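# Lift the plastic card from the box and hold it

## Task

Pick the plastic card up off the box and keep it motionless above the table, held from two opposite sides, with every part of it raised at least three finger-widths above the height where it rested on the box. While it is airborne, never press its edges toward each other firmly enough that a real card would bend, since that fails at once. At the end, no motor of either hand may show moving in hand_stopped_by.

## Robot and tools

Robot: two arms, left_arm and right_arm, each ending in an identical five-finger right hand (the hands are not mirrored, so every hand number and axis means the same on both). Shared scene frame: origin on the table top midway between the arms, +x out over the table, +z up, left_arm on the +y side. The names left and right do not refer to image sides. Positions are in metres, orientations as quaternions wxyz.

Hand point: a point fixed to each palm, 0.05 m in front of it, where index pad and thumb tip meet in a pinch. Its +z runs along the straightened fingers, +y leaves the palm, +x crosses the palm away from the thumb. Straight fingers extend 0.06-0.07 m past it along +z. A wrist bracket on the little-finger side protrudes and can collide with things. Rotating the hand shifts the point slightly.

Row format (used by both motion tools): exactly 28 numbers, each in [-1, 1], always covering both arms. Order: left_arm dx, dy, dz, rx, ry, rz, then left_gripper little, ring, middle, index, thumb_bend, thumb_turn, force_limit, speed; then the same 14 for right_arm and right_gripper. dx..rz are an offset, not a pose: the hand point's target relative to its pose in the most recent result that showed it (or relative to where it is when the action begins, for the first call in a scene before any result, and for later calls in the same reply), expressed in the hand point's own axes. 1.0 equals 0.6 m of travel or 180 degrees; rx, ry, rz form a single rotation vector. Zeros therefore mean go back to that reference pose, not stay still. Finger values are absolute targets: +1 open/straight, -1 fully curled; thumb_bend +1 straight, -1 bent; thumb_turn +1 beside the palm, -1 opposite the fingers. A pinch is roughly index -0.22, thumb_bend -0.75, thumb_turn -0.57. force_limit maps -1..+1 to about 0..10 N fingertip force (0..15 N for the two thumb motors) and only stops closing motors. speed maps -1..+1 from near zero to full (full travel in 0.6 s); close at -0.9 or slower for a gentle grip. There is no no-change value: to keep a hand as is, resend the eight numbers last carried out for it, or before any, its hand_measured six values plus hand_force_limit and hand_speed.

Tools:
- execute_actions: "actions" holds zero or one item. Empty list just returns the state. An action {"rows": [...], "steps": n} runs up to 15 control steps of 1/30 s, one row per step, the final row repeated; every row is measured from the same reference pose. A wait {"steps": n} (up to 300) sends nothing and counts from the previous result. Optional "pictures" boolean. A refused call does nothing.
- move: "target" is one 28-number row as above; each hand point travels in a straight line toward it, both paths finishing together, lasting 0.5-10 s. "speed" is top path speed in m/s, 0.002-0.5, default 0.25 (turning up to twice that in rad/s). Optional "stop_force" in N, 13-80, one value for both arms: an arm's path ends when its wrist sensor reads that much extra push against the motion for two steps; it then backs to where it was two steps earlier. Use it only with slow speed and no rotation, and omit it when moving away from something being pressed. The result adds a move: line with an ending such as done, off_target, moving, held, contact or fault, plus limits (paced = clipped pose, held = steps blocked) and each hand point's remaining distance.
- wait: "seconds" 0-10, sends nothing.
- zoom_image: "camera" (cam_head_left, cam_head_right, cam_high, cam_left_wrist, cam_right_wrist) and "region" [x0, y0, x1, y1] in pixels, at most 504x504.
- show_instructions: no arguments; shows the reference pages.
- finished_scene: "scene" 1 or 2; ends and grades that scene irreversibly.

Motion behaviour: each step's commanded pose is clipped to within 100 mm and 16 degrees of the measured one, and commands lag about 0.17 s. Large moves may fall short; check the reported pose and send the remainder. Position wins over orientation when both cannot be reached.

Result lines: per arm, hand point position, quaternion and velocities; hand_measured, hand_stopped_by (moving, target, force, stalled, fault), hand_load_n (positive pushes a finger open; near-zero loads on all fingers mean the grip is lost), hand_force_limit, hand_speed; Wrist force/torque in the hand point axes (noisy, offset up to about 5.5 N, saturates near 100 N); joint torques; a Hand target line; HELD marks steps not sent; pose unreachable names an arm the clearance check altered. Motors keep running after an action until they reach the target or force limit, then lock; wait until none read moving.

Avoid: the arms striking or pressing on each other (any part, including fingers and bracket); pushing stiffly into firm surfaces, which causes torque faults or a force fault at 150 N and a 10 s stop; knocking anything off the table; dropping or slamming the card; squeezing the card's edges together while it is lifted; holding loads so long that motors overheat.

Each tool is called as name([rows], argument=value, ...), one row to a line, values as JSON.

Reference images:

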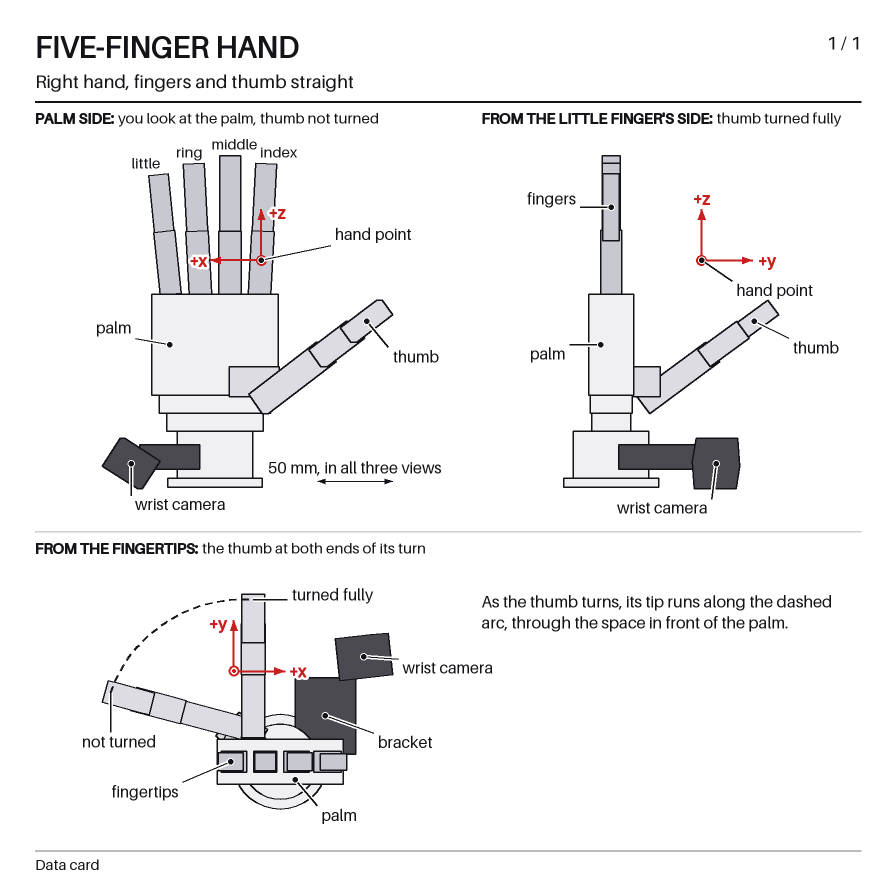

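## Session

execute_actions(actions=[])

Scene clock: 0.00 s of 6000.00 s.
left_arm: end_effector_position=(-0.3274, +0.9851, +0.5964) hand_measured=(+1.000, +1.000, +1.000, +1.000, +1.000, +1.000) hand_load_n=(+0.0, +0.0, +0.0, +0.0, +0.0, +0.0) hand_stopped_by=(target, target, target, target, target, target) hand_force_limit=0.00 hand_speed=-0.80 end_effector_quat_wxyz=(-0.000, +0.830, -0.556, -0.040) end_effector_velocity=(-0.000, +0.000, -0.000) end_effector_angular_velocity=(+0.001, +0.000, +0.000) | right_arm: end_effector_position=(-0.0266, -1.2496, +0.6381) hand_measured=(+1.000, +1.000, +1.000, +1.000, +1.000, +1.000) hand_load_n=(+0.0, +0.0, +0.0, +0.0, +0.0, +0.0) hand_stopped_by=(target, target, target, target, target, target) hand_force_limit=0.00 hand_speed=-0.80 end_effector_quat_wxyz=(+0.056, +0.744, +0.661, -0.076) end_effector_velocity=(-0.000, -0.000, -0.000) end_effector_angular_velocity=(+0.000, +0.000, -0.001)
Joint positions: left_arm=[ 1.437 -1.508  1.382  1.649  1.508 -1.908] | right_arm=[-1.875 -1.526  1.305  1.606  1.537 -1.837]
Joint velocities: left_arm=[ 0.     0.     0.    -0.001  0.     0.   ] | right_arm=[ 0.     0.     0.001 -0.     0.     0.001]
Joint torques (N m, as the arm reports them, + toward a larger angle): no reading
Wrist force (N, on the end effector, along its own x y z axes, offset not removed): no reading
Wrist torque (N m, same axes, about the end effector's origin, offset not removed): no reading
Hand target (left_arm): -0.327, +0.985, +0.596; -0.000, +0.830, -0.556, -0.040
Hand target (right_arm): -0.027, -1.250, +0.638; +0.056, +0.744, +0.661, -0.076

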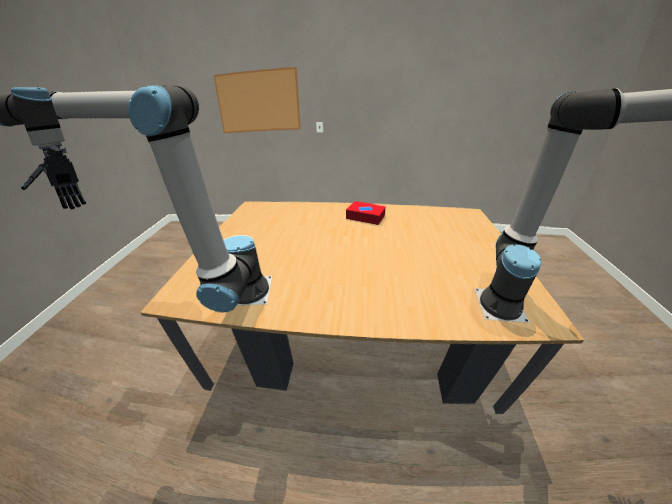

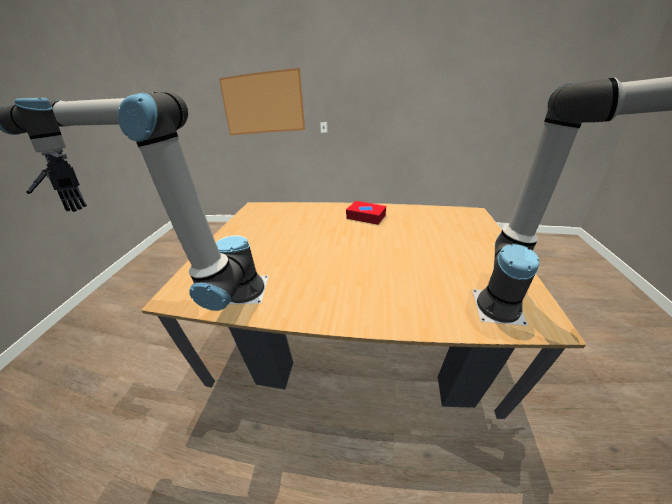

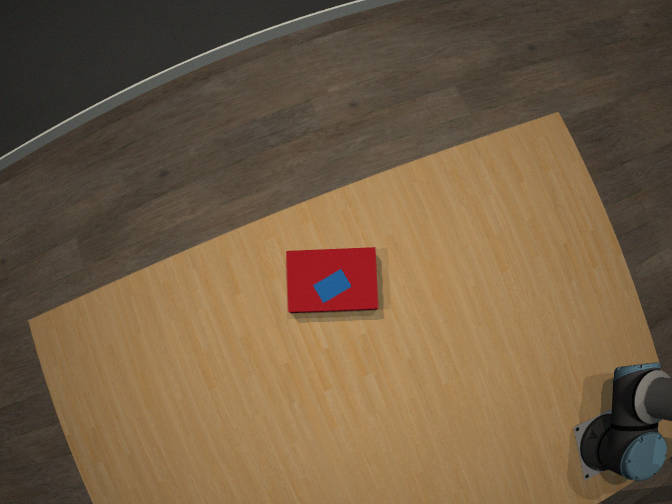

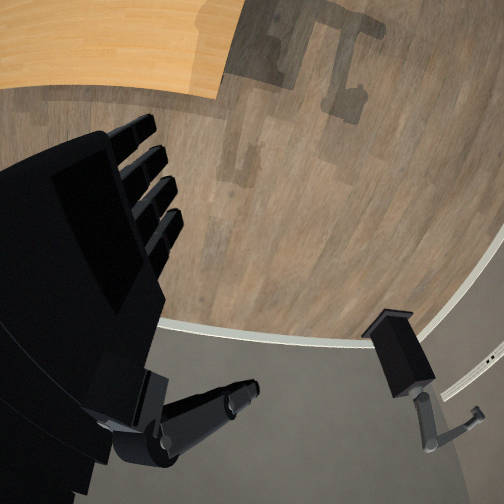

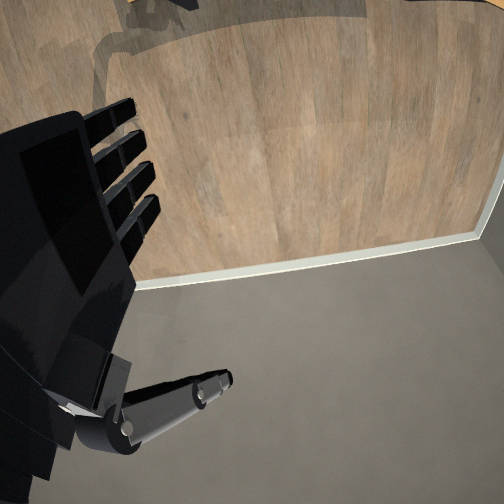

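zoom_image(camera="cam_high", region=[260, 220, 410, 340])

zoom_image(camera="cam_head_left", region=[320, 180, 420, 250])

Region (260, 220, 410, 340) of cam_high's 672x504 image, scaled by 3.360, with more detail than that image has; it fills the top 403 rows of this view, and the rest is white.

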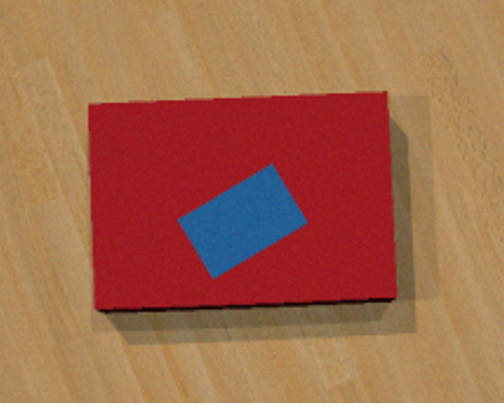

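Region (320, 180, 420, 250) of cam_head_left's 672x504 image, scaled by 5.040, with more detail than that image has; it fills the top 353 rows of this view, and the rest is white.

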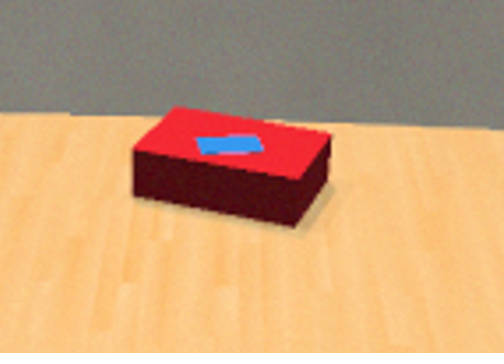

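move(target=[0.713,-0.928,0.08,0,0,0.25,1,1,1,1,1,1,0,-0.8,0,0,0,0,0,0,1,1,1,1,1,1,0,-0.8], speed=0.35)

Scene clock: 63.23 s of 6000.00 s.
left_arm: end_effector_position=(+0.3460, +0.8047, +0.4970) hand_measured=(+1.000, +1.000, +1.000, +1.000, +1.000, +1.000) hand_load_n=(+0.0, +0.0, +0.0, +0.0, +0.0, +0.0) hand_stopped_by=(target, target, target, target, target, target) hand_force_limit=0.00 hand_speed=-0.80 end_effector_quat_wxyz=(-0.014, -0.554, +0.832, +0.035) end_effector_velocity=(+0.002, -0.001, -0.000) end_effector_angular_velocity=(-0.000, +0.000, -0.003) | right_arm: end_effector_position=(-0.0266, -1.2496, +0.6381) hand_measured=(+1.000, +1.000, +1.000, +1.000, +1.000, +1.000) hand_load_n=(+0.0, +0.0, +0.0, +0.0, +0.0, +0.0) hand_stopped_by=(target, target, target, target, target, target) hand_force_limit=0.00 hand_speed=-0.80 end_effector_quat_wxyz=(+0.056, +0.744, +0.661, -0.076) end_effector_velocity=(+0.000, -0.000, -0.000) end_effector_angular_velocity=(+0.001, -0.000, +0.000)
Joint positions: left_arm=[-0.021 -1.515  1.585  1.554  1.519 -2.584] | right_arm=[-1.875 -1.526  1.305  1.606  1.537 -1.837]
Joint velocities: left_arm=[-0.002  0.003 -0.002 -0.     0.     0.001] | right_arm=[ 0.     0.     0.001 -0.    -0.    -0.   ]
Joint torques (N m, as the arm reports them, + toward a larger angle): left_arm=[-10.49 -28.76 -43.32   1.93   1.61   2.2 ] | right_arm=[ -2.63 -48.67 -36.85   3.32  -0.42  -0.25]
Wrist force (N, on the end effector, along its own x y z axes, offset not removed): left_arm=[-0.1 -2.0 -1.6] | right_arm=[0.5 0.9 2.8]
Wrist torque (N m, same axes, about the end effector's origin, offset not removed): left_arm=[-0.09 0.08 0.20] | right_arm=[-0.04 -0.18 0.37]
Hand target (left_arm): +0.346, +0.805, +0.497; -0.014, -0.554, +0.832, +0.035
Hand target (right_arm): -0.027, -1.250, +0.638; +0.056, +0.744, +0.661, -0.076
Off the commanded pose (left_arm): 0.001 m, 0 deg.
Off the commanded pose (right_arm): 0.000 m, 0 deg.
After step 90, 57.53 s passed at rest.
move: done
camera_calibration (this result's frames):
cam_left_wrist: T_world_to_cam=[[-0.862761, 0.502519, 0.0558334, -0.130424], [0.441097, 0.694096, 0.568915, -0.997831], [0.247137, 0.515466, -0.820499, 0.0337928], [0, 0, 0, 1]] pos_world=[0.319264, 0.740713, 0.60269]
cam_right_wrist: T_world_to_cam=[[0.981793, -0.188012, 0.0271033, -0.22988], [-0.14896, -0.67349, 0.724032, -1.31638], [-0.117873, -0.714886, -0.689234, -0.329299], [0, 0, 0, 1]] pos_world=[-0.00920913, -1.1652, 0.732366]

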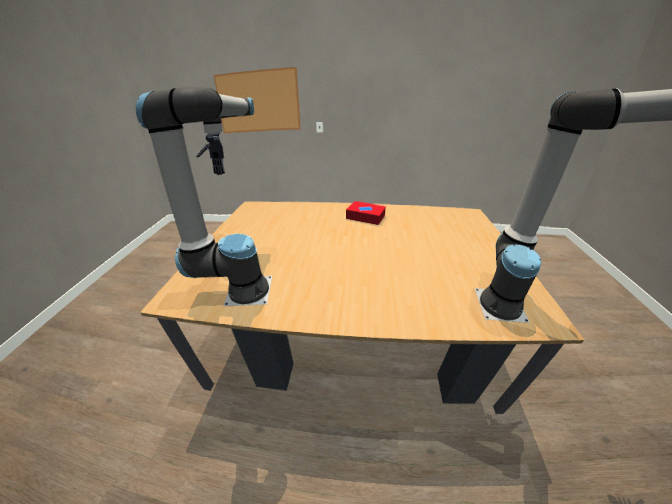

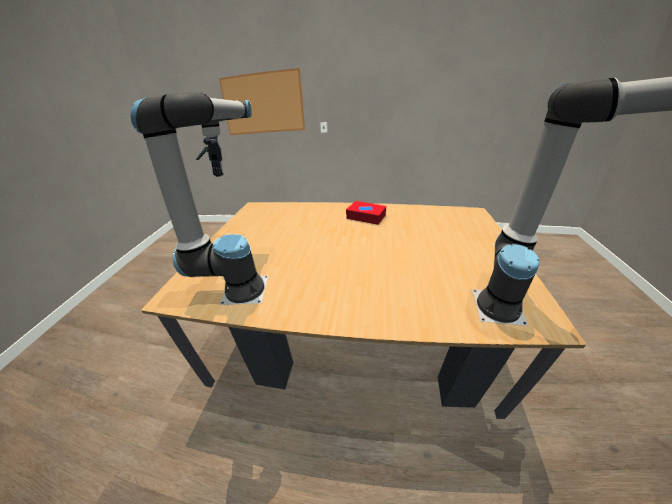

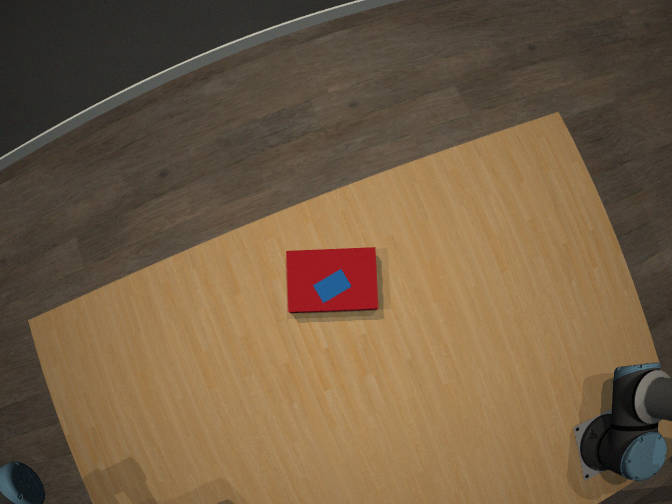

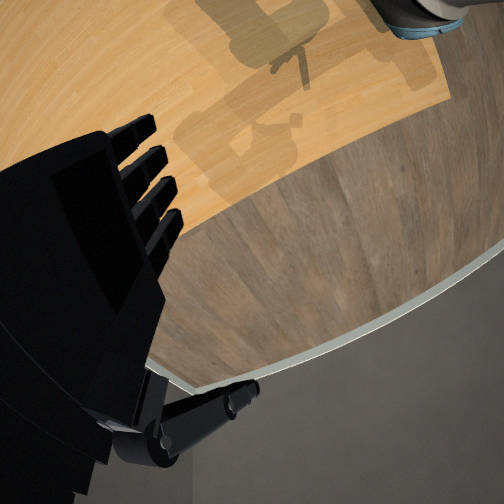

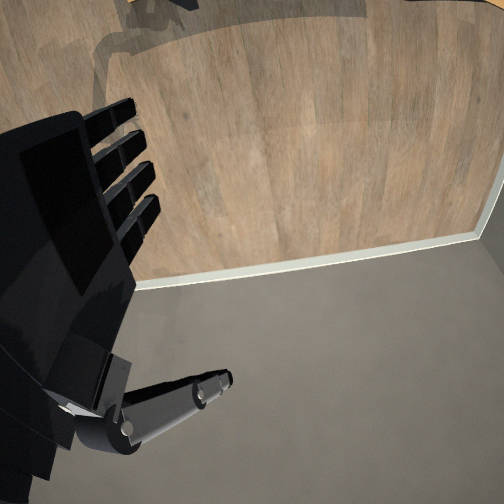

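move(target=[0.89,-0.99,0.415,0.273,0.005,0,1,1,1,1,1,1,0,-0.8,0,0,0,0,0,0,1,1,1,1,1,1,0,-0.8], speed=0.35)

Scene clock: 75.47 s of 6000.00 s.
left_arm: end_effector_position=(+0.6717, +0.0939, +0.1981) hand_measured=(+1.000, +1.000, +1.000, +1.000, +1.000, +1.000) hand_load_n=(+0.0, +0.0, +0.0, +0.0, +0.0, +0.0) hand_stopped_by=(target, target, target, target, target, target) hand_force_limit=0.00 hand_speed=-0.80 end_effector_quat_wxyz=(+0.211, -0.511, +0.770, -0.320) end_effector_velocity=(+0.000, -0.003, -0.001) end_effector_angular_velocity=(-0.001, -0.002, -0.002) | right_arm: end_effector_position=(-0.0266, -1.2496, +0.6381) hand_measured=(+1.000, +1.000, +1.000, +1.000, +1.000, +1.000) hand_load_n=(+0.0, +0.0, +0.0, +0.0, +0.0, +0.0) hand_stopped_by=(target, target, target, target, target, target) hand_force_limit=0.00 hand_speed=-0.80 end_effector_quat_wxyz=(+0.056, +0.744, +0.661, -0.076) end_effector_velocity=(-0.000, -0.000, +0.001) end_effector_angular_velocity=(-0.002, +0.001, -0.001)
Joint positions: left_arm=[-1.018 -1.195  1.629  0.399  1.27  -3.459] | right_arm=[-1.875 -1.526  1.305  1.606  1.537 -1.837]
Joint velocities: left_arm=[-0.003  0.003 -0.002 -0.002 -0.001 -0.   ] | right_arm=[ 0.    -0.    -0.001 -0.001  0.     0.001]
Joint torques (N m, as the arm reports them, + toward a larger angle): left_arm=[-10.17 -54.55 -43.39  -1.34  -2.72   1.93] | right_arm=[ -1.51 -48.23 -36.54   3.36  -0.43  -0.22]
Wrist force (N, on the end effector, along its own x y z axes, offset not removed): left_arm=[-1.4 0.7 0.6] | right_arm=[0.6 2.3 3.5]
Wrist torque (N m, same axes, about the end effector's origin, offset not removed): left_arm=[0.23 0.23 0.06] | right_arm=[0.25 -0.17 0.47]
Hand target (left_arm): +0.672, +0.094, +0.198; +0.211, -0.510, +0.770, -0.320
Hand target (right_arm): -0.027, -1.250, +0.638; +0.056, +0.744, +0.661, -0.076
Off the commanded pose (left_arm): 0.001 m, 0 deg.
Off the commanded pose (right_arm): 0.000 m, 0 deg.
After step 90, 6.17 s passed at rest.
move: done
camera_calibration (this result's frames):
cam_left_wrist: T_world_to_cam=[[-0.582446, 0.388142, -0.714214, 0.499449], [0.015758, 0.88386, 0.467486, -0.190107], [0.812717, 0.261031, -0.520917, -0.340999], [0, 0, 0, 1]] pos_world=[0.571034, 0.0631823, 0.267954]
cam_right_wrist: T_world_to_cam=[[0.981793, -0.188012, 0.0271034, -0.22988], [-0.14896, -0.67349, 0.724032, -1.31638], [-0.117873, -0.714886, -0.689234, -0.329299], [0, 0, 0, 1]] pos_world=[-0.00920914, -1.1652, 0.732366]

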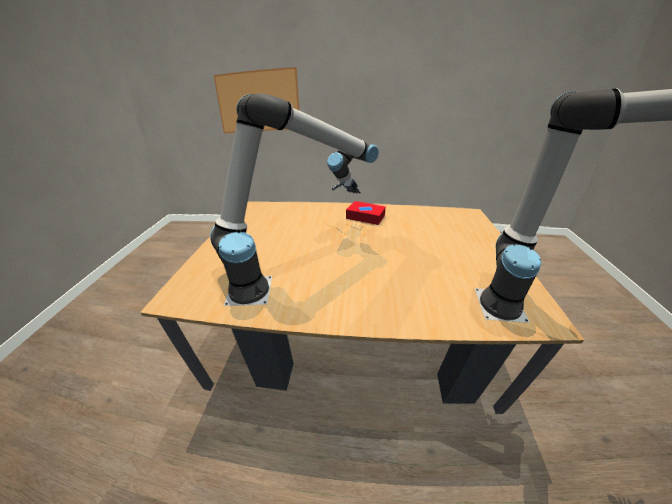

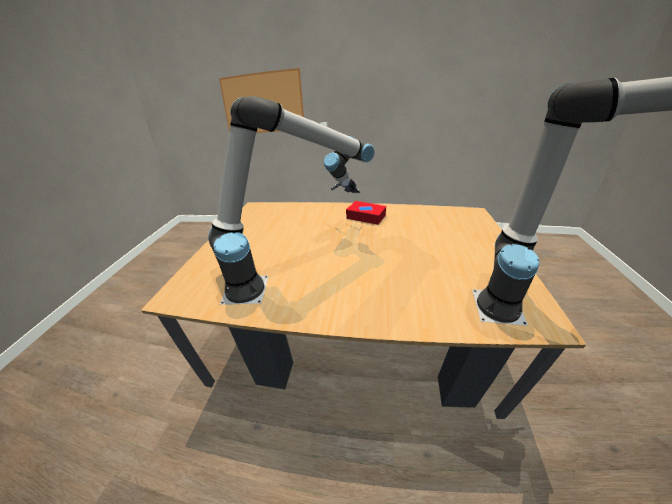

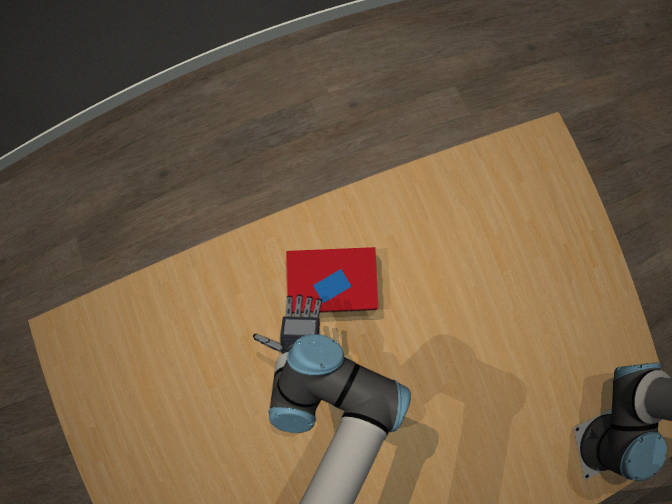

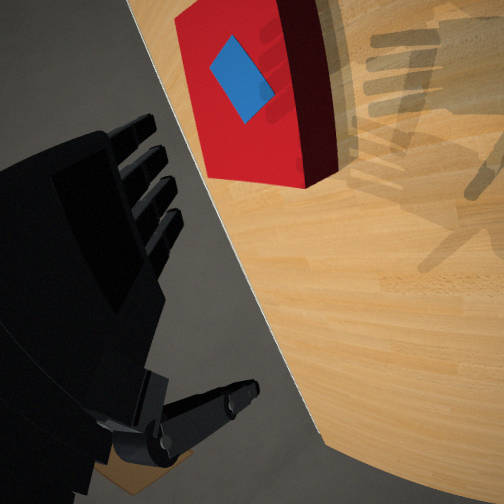

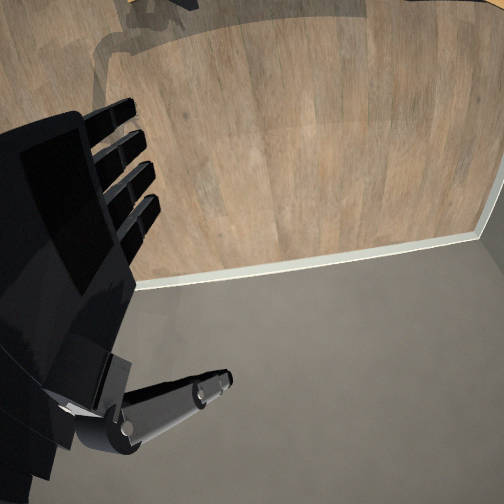

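move(target=[0.135,0.037,0.17,0,0,0,1,1,1,1,1,1,0,-0.8,0,0,0,0,0,0,1,1,1,1,1,1,0,-0.8], speed=0.15)

zoom_image(camera="cam_head_left", region=[320, 170, 420, 240])

zoom_image(camera="cam_high", region=[260, 220, 410, 340])

Scene clock: 90.53 s of 6000.00 s.
left_arm: end_effector_position=(+0.6918, -0.0027, +0.1104) hand_measured=(+1.000, +1.000, +1.000, +1.000, +1.000, +1.000) hand_load_n=(+0.0, +0.0, +0.0, +0.0, +0.0, +0.0) hand_stopped_by=(target, target, target, target, target, target) hand_force_limit=0.00 hand_speed=-0.80 end_effector_quat_wxyz=(+0.211, -0.511, +0.770, -0.320) end_effector_velocity=(+0.000, -0.001, -0.001) end_effector_angular_velocity=(+0.001, +0.001, +0.000) | right_arm: end_effector_position=(-0.0266, -1.2496, +0.6381) hand_measured=(+1.000, +1.000, +1.000, +1.000, +1.000, +1.000) hand_load_n=(+0.0, +0.0, +0.0, +0.0, +0.0, +0.0) hand_stopped_by=(target, target, target, target, target, target) hand_force_limit=0.00 hand_speed=-0.80 end_effector_quat_wxyz=(+0.056, +0.744, +0.661, -0.076) end_effector_velocity=(+0.000, -0.000, +0.000) end_effector_angular_velocity=(-0.000, -0.000, +0.000)
Joint positions: left_arm=[-1.086 -1.017  1.531  0.336  1.225 -3.513] | right_arm=[-1.875 -1.526  1.305  1.606  1.537 -1.837]
Joint velocities: left_arm=[-0.     0.003 -0.002  0.001 -0.    -0.001] | right_arm=[ 0.     0.    -0.     0.    -0.001 -0.   ]
Joint torques (N m, as the arm reports them, + toward a larger angle): left_arm=[-12.29 -67.32 -41.96  -1.15  -3.02  -1.48] | right_arm=[ -2.77 -48.79 -36.49   3.23  -0.32  -0.35]
Wrist force (N, on the end effector, along its own x y z axes, offset not removed): left_arm=[-1.3 -2.0 1.4] | right_arm=[-0.1 1.6 3.0]
Wrist torque (N m, same axes, about the end effector's origin, offset not removed): left_arm=[-0.08 0.16 0.24] | right_arm=[0.16 0.00 0.27]
Hand target (left_arm): +0.692, -0.003, +0.110; +0.211, -0.511, +0.770, -0.320
Hand target (right_arm): -0.027, -1.250, +0.638; +0.056, +0.744, +0.661, -0.076
Off the commanded pose (left_arm): 0.000 m, 0 deg.
Off the commanded pose (right_arm): 0.000 m, 0 deg.
After step 90, 10.63 s passed at rest.
move: done
camera_calibration (this result's frames):
cam_left_wrist: T_world_to_cam=[[-0.58254, 0.388002, -0.714214, 0.486063], [0.0158323, 0.883956, 0.467302, -0.0640834], [0.812648, 0.260914, -0.521083, -0.377734], [0, 0, 0, 1]] pos_world=[0.591131, -0.0333902, 0.180269]
cam_right_wrist: T_world_to_cam=[[0.981793, -0.188013, 0.0271034, -0.229881], [-0.148961, -0.67349, 0.724032, -1.31638], [-0.117873, -0.714886, -0.689234, -0.329299], [0, 0, 0, 1]] pos_world=[-0.00920913, -1.1652, 0.732366]

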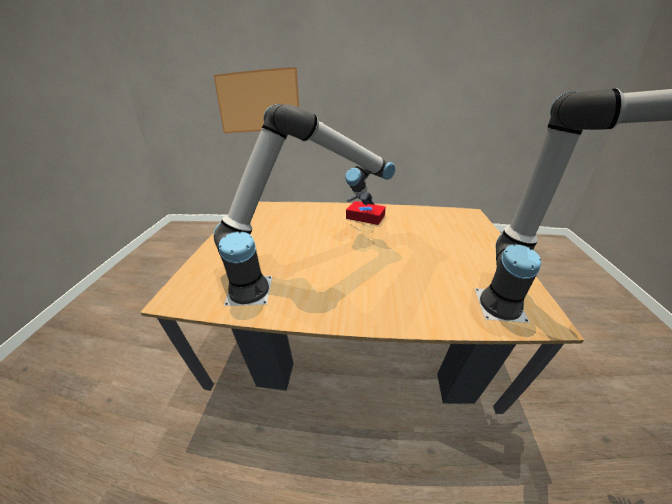

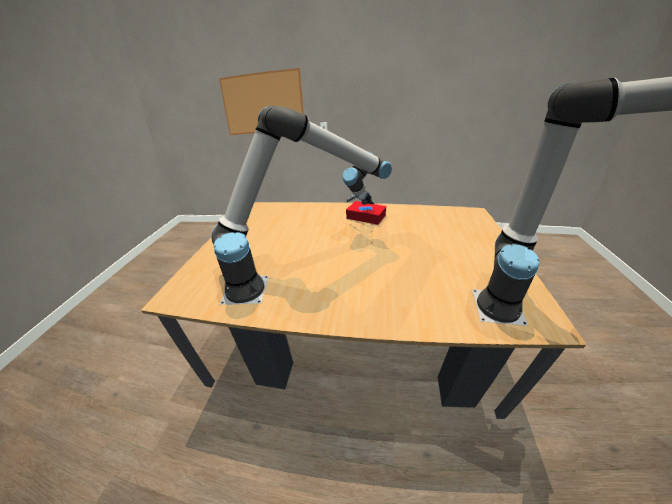

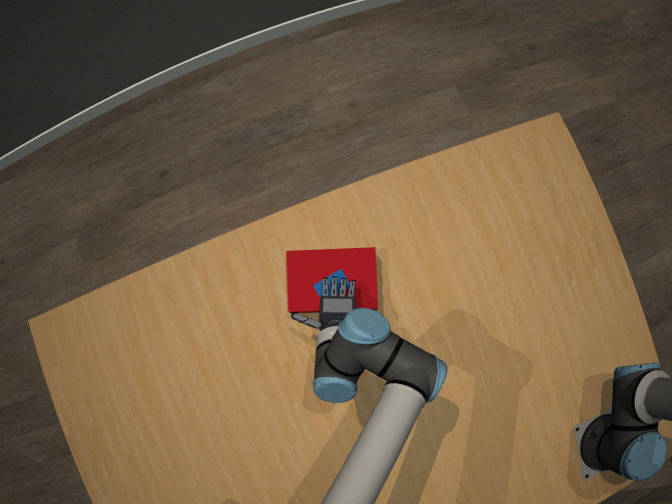

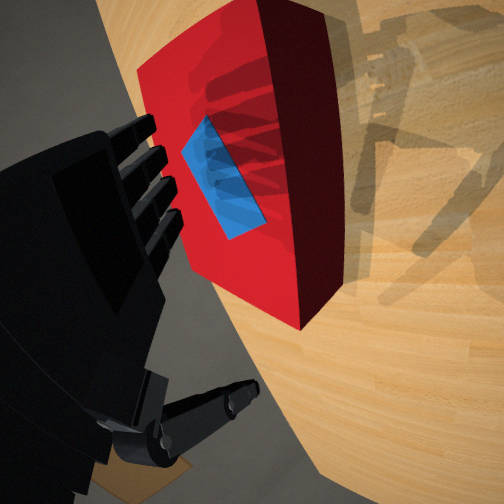

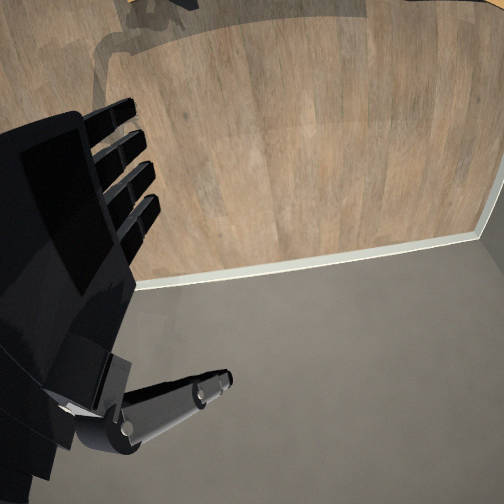

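Region (320, 170, 420, 240) of cam_head_left's 672x504 image, scaled by 5.040, with more detail than that image has; it fills the top 353 rows of this view, and the rest is white.

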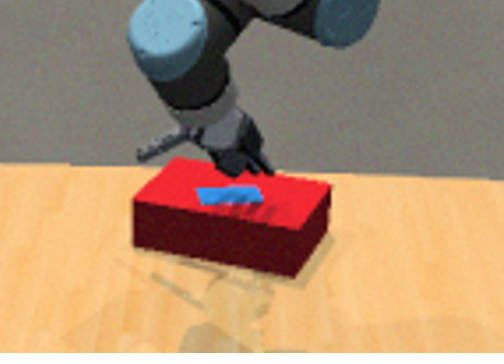

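Region (260, 220, 410, 340) of cam_high's 672x504 image, scaled by 3.360, with more detail than that image has; it fills the top 403 rows of this view, and the rest is white.

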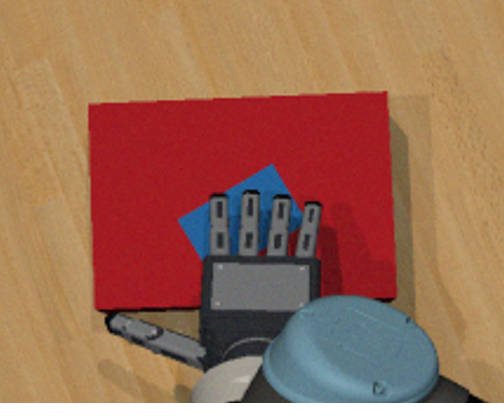

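move(target=[0,0.026,0.026,0,0,0,1,1,1,1,1,1,-0.3,-0.9,0,0,0,0,0,0,1,1,1,1,1,1,0,-0.8], speed=0.04, stop_force=13)

move(target=[0,0,0,0,0,0,1,0.5,0.5,1,1,1,-0.3,-0.9,0,0,0,0,0,0,1,1,1,1,1,1,0,-0.8])

Scene clock: 100.60 s of 6000.00 s.
left_arm: end_effector_position=(+0.6918, -0.0027, +0.0886) hand_measured=(+1.000, +1.000, +1.000, +1.000, +1.000, +1.000) hand_load_n=(+0.0, +0.0, +0.0, +0.0, +0.0, +0.0) hand_stopped_by=(target, target, target, target, target, target) hand_force_limit=-0.30 hand_speed=-0.90 end_effector_quat_wxyz=(+0.211, -0.511, +0.770, -0.320) end_effector_velocity=(-0.001, -0.000, -0.002) end_effector_angular_velocity=(+0.001, +0.001, -0.001) | right_arm: end_effector_position=(-0.0266, -1.2496, +0.6381) hand_measured=(+1.000, +1.000, +1.000, +1.000, +1.000, +1.000) hand_load_n=(+0.0, +0.0, +0.0, +0.0, +0.0, +0.0) hand_stopped_by=(target, target, target, target, target, target) hand_force_limit=0.00 hand_speed=-0.80 end_effector_quat_wxyz=(+0.056, +0.744, +0.661, -0.076) end_effector_velocity=(+0.000, +0.000, -0.000) end_effector_angular_velocity=(+0.000, -0.001, +0.000)
Joint positions: left_arm=[-1.086 -0.999  1.545  0.304  1.225 -3.513] | right_arm=[-1.875 -1.526  1.305  1.606  1.537 -1.837]
Joint velocities: left_arm=[-0.001  0.002  0.001 -0.002  0.     0.   ] | right_arm=[-0.    -0.     0.001  0.    -0.001 -0.   ]
Joint torques (N m, as the arm reports them, + toward a larger angle): left_arm=[ -9.13 -70.48 -19.42  -1.28  -3.06  -1.15] | right_arm=[ -2.66 -47.36 -36.4    3.28  -0.42  -0.17]
Wrist force (N, on the end effector, along its own x y z axes, offset not removed): left_arm=[-1.7 -0.4 -0.9] | right_arm=[2.0 0.4 2.0]
Wrist torque (N m, same axes, about the end effector's origin, offset not removed): left_arm=[0.28 0.28 0.05] | right_arm=[0.03 -0.43 0.43]
Hand target (left_arm): +0.692, -0.003, +0.088; +0.211, -0.511, +0.770, -0.320
Hand target (right_arm): -0.027, -1.250, +0.638; +0.056, +0.744, +0.661, -0.076
Off the commanded pose (left_arm): 0.000 m, 0 deg.
Off the commanded pose (right_arm): 0.000 m, 0 deg.
After step 90, 6.17 s passed at rest.
move: done
camera_calibration (this result's frames):
cam_left_wrist: T_world_to_cam=[[-0.582555, 0.387984, -0.714211, 0.470456], [0.015826, 0.883962, 0.46729, -0.0538354], [0.812637, 0.260919, -0.521097, -0.38905], [0, 0, 0, 1]] pos_world=[0.591075, -0.0334303, 0.158429]
cam_right_wrist: T_world_to_cam=[[0.981793, -0.188012, 0.0271034, -0.22988], [-0.14896, -0.67349, 0.724032, -1.31638], [-0.117873, -0.714886, -0.689234, -0.329299], [0, 0, 0, 1]] pos_world=[-0.00920915, -1.1652, 0.732366]

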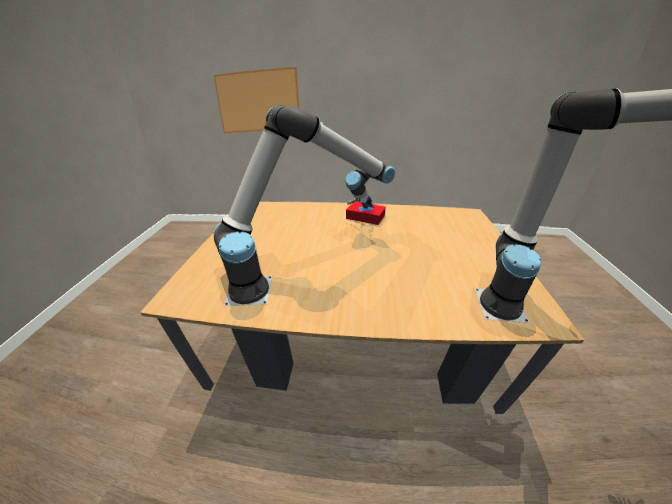

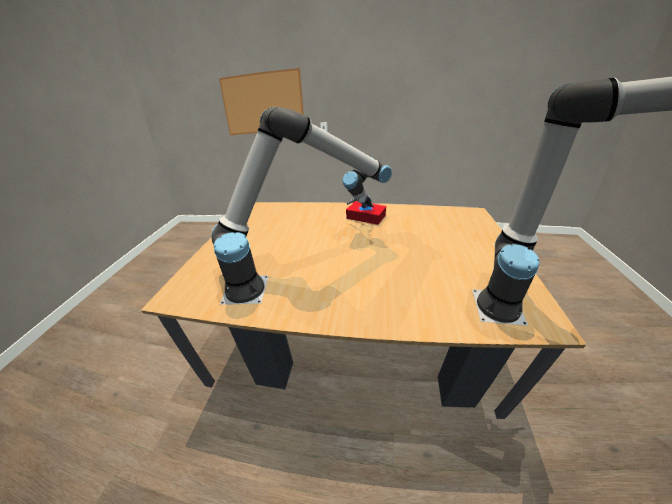

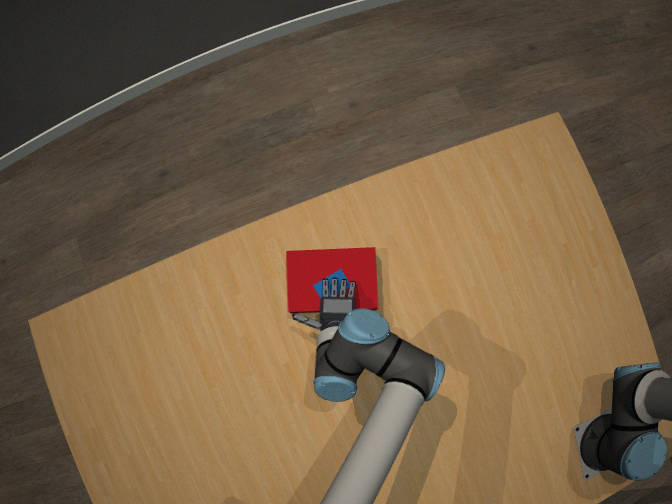

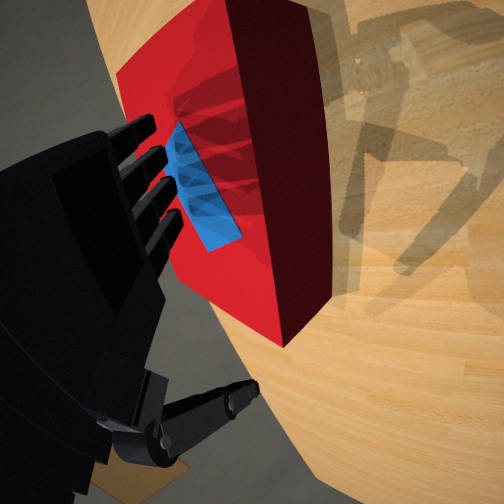

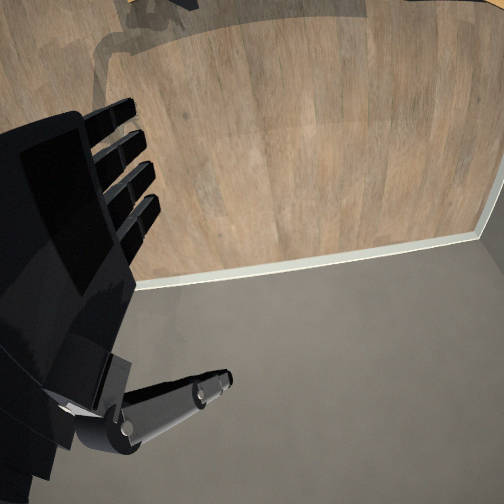

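Scene clock: 102.03 s of 6000.00 s.
left_arm: end_effector_position=(+0.6918, -0.0027, +0.0885) hand_measured=(+1.000, +0.802, +0.896, +1.000, +1.000, +1.000) hand_load_n=(+0.0, +4.5, +2.5, +0.0, +0.0, +0.0) hand_stopped_by=(target, force, force, target, target, target) hand_force_limit=-0.30 hand_speed=-0.90 end_effector_quat_wxyz=(+0.211, -0.511, +0.770, -0.320) end_effector_velocity=(+0.001, +0.000, +0.000) end_effector_angular_velocity=(-0.001, -0.001, +0.001) | right_arm: end_effector_position=(-0.0266, -1.2496, +0.6381) hand_measured=(+1.000, +1.000, +1.000, +1.000, +1.000, +1.000) hand_load_n=(+0.0, +0.0, +0.0, +0.0, +0.0, +0.0) hand_stopped_by=(target, target, target, target, target, target) hand_force_limit=0.00 hand_speed=-0.80 end_effector_quat_wxyz=(+0.056, +0.744, +0.661, -0.076) end_effector_velocity=(+0.000, +0.000, -0.000) end_effector_angular_velocity=(+0.000, -0.000, -0.000)
Joint positions: left_arm=[-1.086 -0.999  1.545  0.304  1.225 -3.513] | right_arm=[-1.875 -1.526  1.305  1.606  1.537 -1.837]
Joint velocities: left_arm=[ 0.001 -0.    -0.    -0.001 -0.     0.   ] | right_arm=[ 0. -0.  0.  0.  0.  0.]
Joint torques (N m, as the arm reports them, + toward a larger angle): left_arm=[-10.1  -92.16 -33.33   6.38  -1.14  -0.96] | right_arm=[ -1.79 -47.49 -36.89   3.33  -0.35  -0.1 ]
Wrist force (N, on the end effector, along its own x y z axes, offset not removed): left_arm=[0.9 -7.3 -2.2] | right_arm=[1.1 0.8 2.2]
Wrist torque (N m, same axes, about the end effector's origin, offset not removed): left_arm=[0.76 -0.10 0.16] | right_arm=[0.03 -0.17 0.38]
Hand target (left_arm): +0.692, -0.003, +0.089; +0.211, -0.511, +0.770, -0.320
Hand target (right_arm): -0.027, -1.250, +0.638; +0.056, +0.744, +0.661, -0.076
Off the commanded pose (left_arm): 0.000 m, 0 deg.
Off the commanded pose (right_arm): 0.000 m, 0 deg.
move: done
camera_calibration (this result's frames):
cam_left_wrist: T_world_to_cam=[[-0.582546, 0.387977, -0.714223, 0.470431], [0.0157926, 0.883958, 0.4673, -0.0538174], [0.812644, 0.260944, -0.521073, -0.389071], [0, 0, 0, 1]] pos_world=[0.591074, -0.0334188, 0.158407]
cam_right_wrist: T_world_to_cam=[[0.981793, -0.188012, 0.0271034, -0.22988], [-0.14896, -0.67349, 0.724032, -1.31638], [-0.117873, -0.714886, -0.689234, -0.329299], [0, 0, 0, 1]] pos_world=[-0.00920913, -1.1652, 0.732366]

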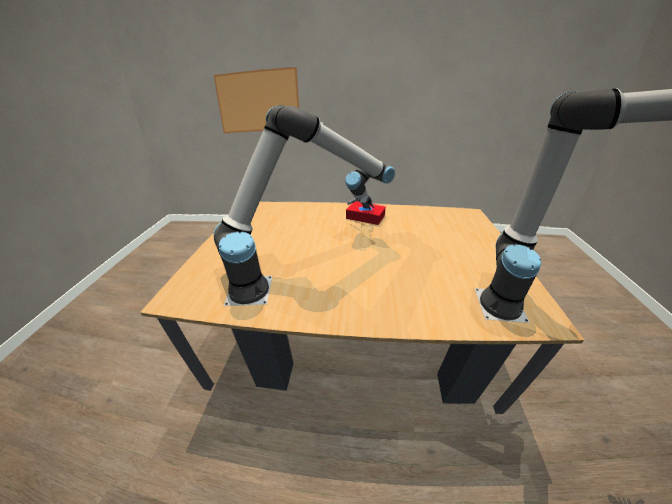

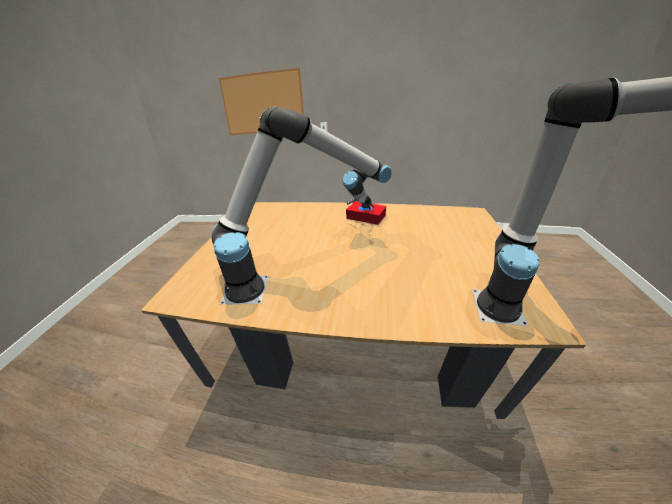

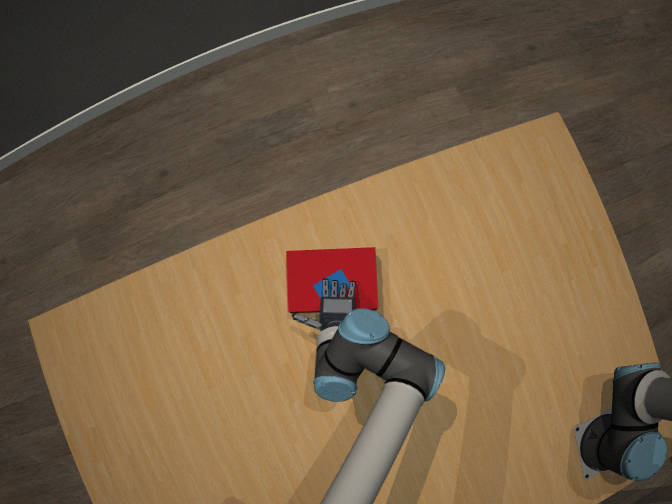

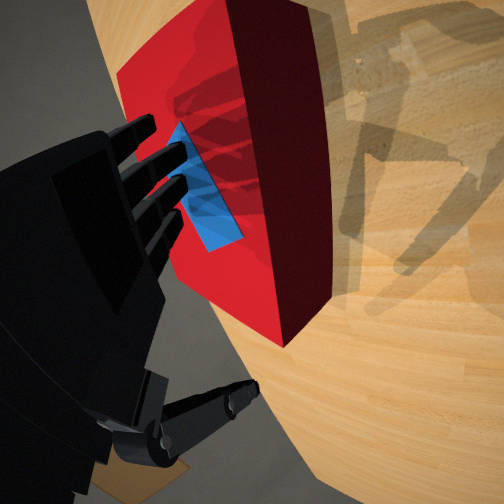

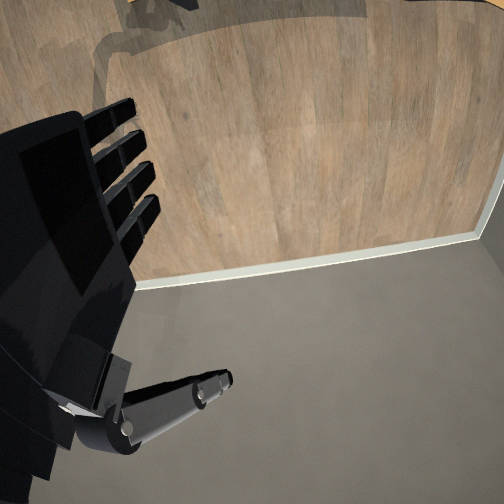

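move(target=[0,0.0605,-0.06,0,0,0,1,0.5,0.5,1,1,1,-0.3,-0.9,0,0,0,0,0,0,1,1,1,1,1,1,0,-0.8], speed=0.03)

zoom_image(camera="cam_high", region=[260, 220, 410, 340])

Scene clock: 110.70 s of 6000.00 s.
left_arm: end_effector_position=(+0.6449, +0.0171, +0.0884) hand_measured=(+1.000, +0.802, +0.896, +1.000, +1.000, +1.000) hand_load_n=(+0.0, +3.0, +2.5, +0.0, +0.0, +0.0) hand_stopped_by=(target, force, force, target, target, target) hand_force_limit=-0.30 hand_speed=-0.90 end_effector_quat_wxyz=(+0.211, -0.511, +0.770, -0.320) end_effector_velocity=(-0.002, +0.001, +0.000) end_effector_angular_velocity=(+0.000, +0.000, -0.000) | right_arm: end_effector_position=(-0.0266, -1.2496, +0.6381) hand_measured=(+1.000, +1.000, +1.000, +1.000, +1.000, +1.000) hand_load_n=(+0.0, +0.0, +0.0, +0.0, +0.0, +0.0) hand_stopped_by=(target, target, target, target, target, target) hand_force_limit=0.00 hand_speed=-0.80 end_effector_quat_wxyz=(+0.056, +0.744, +0.661, -0.076) end_effector_velocity=(+0.000, +0.000, -0.001) end_effector_angular_velocity=(+0.001, -0.000, +0.001)
Joint positions: left_arm=[-1.122 -1.066  1.659  0.268  1.201 -3.542] | right_arm=[-1.875 -1.526  1.305  1.606  1.537 -1.837]
Joint velocities: left_arm=[-0.002 -0.003  0.005 -0.001 -0.001 -0.001] | right_arm=[-0.     0.     0.001 -0.    -0.    -0.001]
Joint torques (N m, as the arm reports them, + toward a larger angle): left_arm=[-10.63 -86.69 -14.43  -0.49  -2.94  -1.35] | right_arm=[ -3.11 -47.98 -36.43   3.21  -0.36  -0.2 ]
Wrist force (N, on the end effector, along its own x y z axes, offset not removed): left_arm=[-2.7 -5.4 -4.8] | right_arm=[2.9 1.0 0.2]
Wrist torque (N m, same axes, about the end effector's origin, offset not removed): left_arm=[0.84 0.52 -0.12] | right_arm=[0.13 -0.35 0.58]
Hand target (left_arm): +0.645, +0.017, +0.088; +0.211, -0.511, +0.770, -0.320
Hand target (right_arm): -0.027, -1.250, +0.638; +0.056, +0.744, +0.661, -0.076
Off the commanded pose (left_arm): 0.000 m, 0 deg.
Off the commanded pose (right_arm): 0.000 m, 0 deg.
After step 90, 3.63 s passed at rest.
move: done
camera_calibration (this result's frames):
cam_left_wrist: T_world_to_cam=[[-0.582617, 0.387925, -0.714193, 0.435394], [0.0158494, 0.883996, 0.467226, -0.0705314], [0.812592, 0.260894, -0.52118, -0.356162], [0, 0, 0, 1]] pos_world=[0.5442, -0.01363, 0.158285]
cam_right_wrist: T_world_to_cam=[[0.981793, -0.188012, 0.0271034, -0.22988], [-0.14896, -0.67349, 0.724032, -1.31638], [-0.117873, -0.714886, -0.689234, -0.329299], [0, 0, 0, 1]] pos_world=[-0.00920906, -1.1652, 0.732366]

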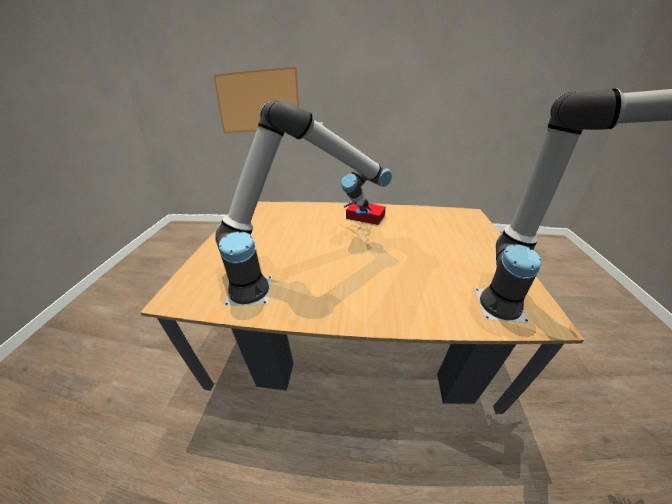

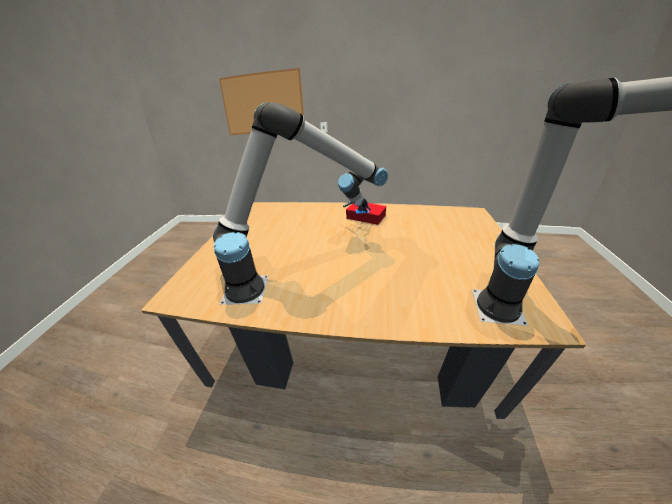

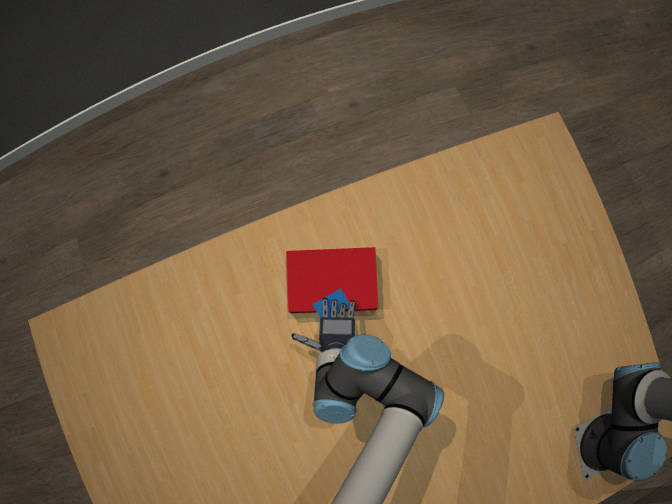

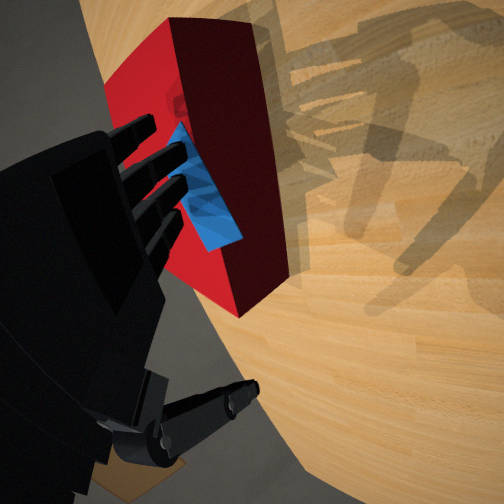

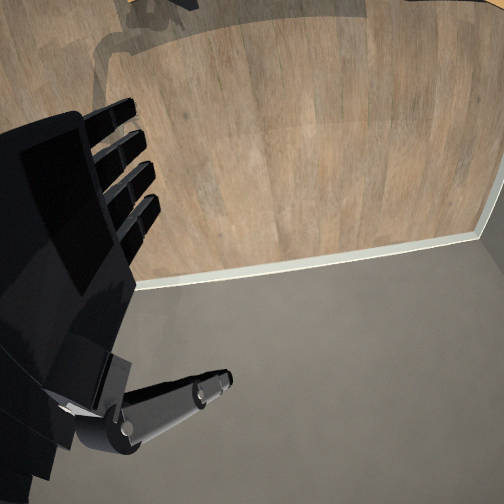

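Region (260, 220, 410, 340) of cam_high's 672x504 image, scaled by 3.360, with more detail than that image has; it fills the top 403 rows of this view, and the rest is white.

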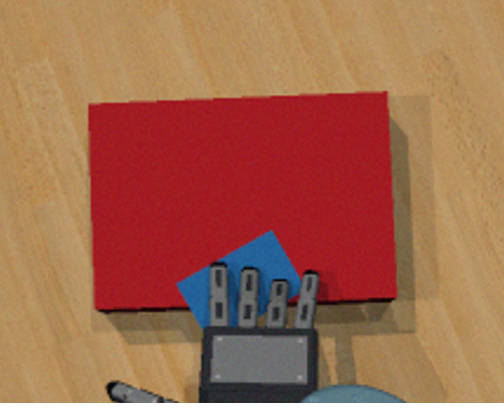

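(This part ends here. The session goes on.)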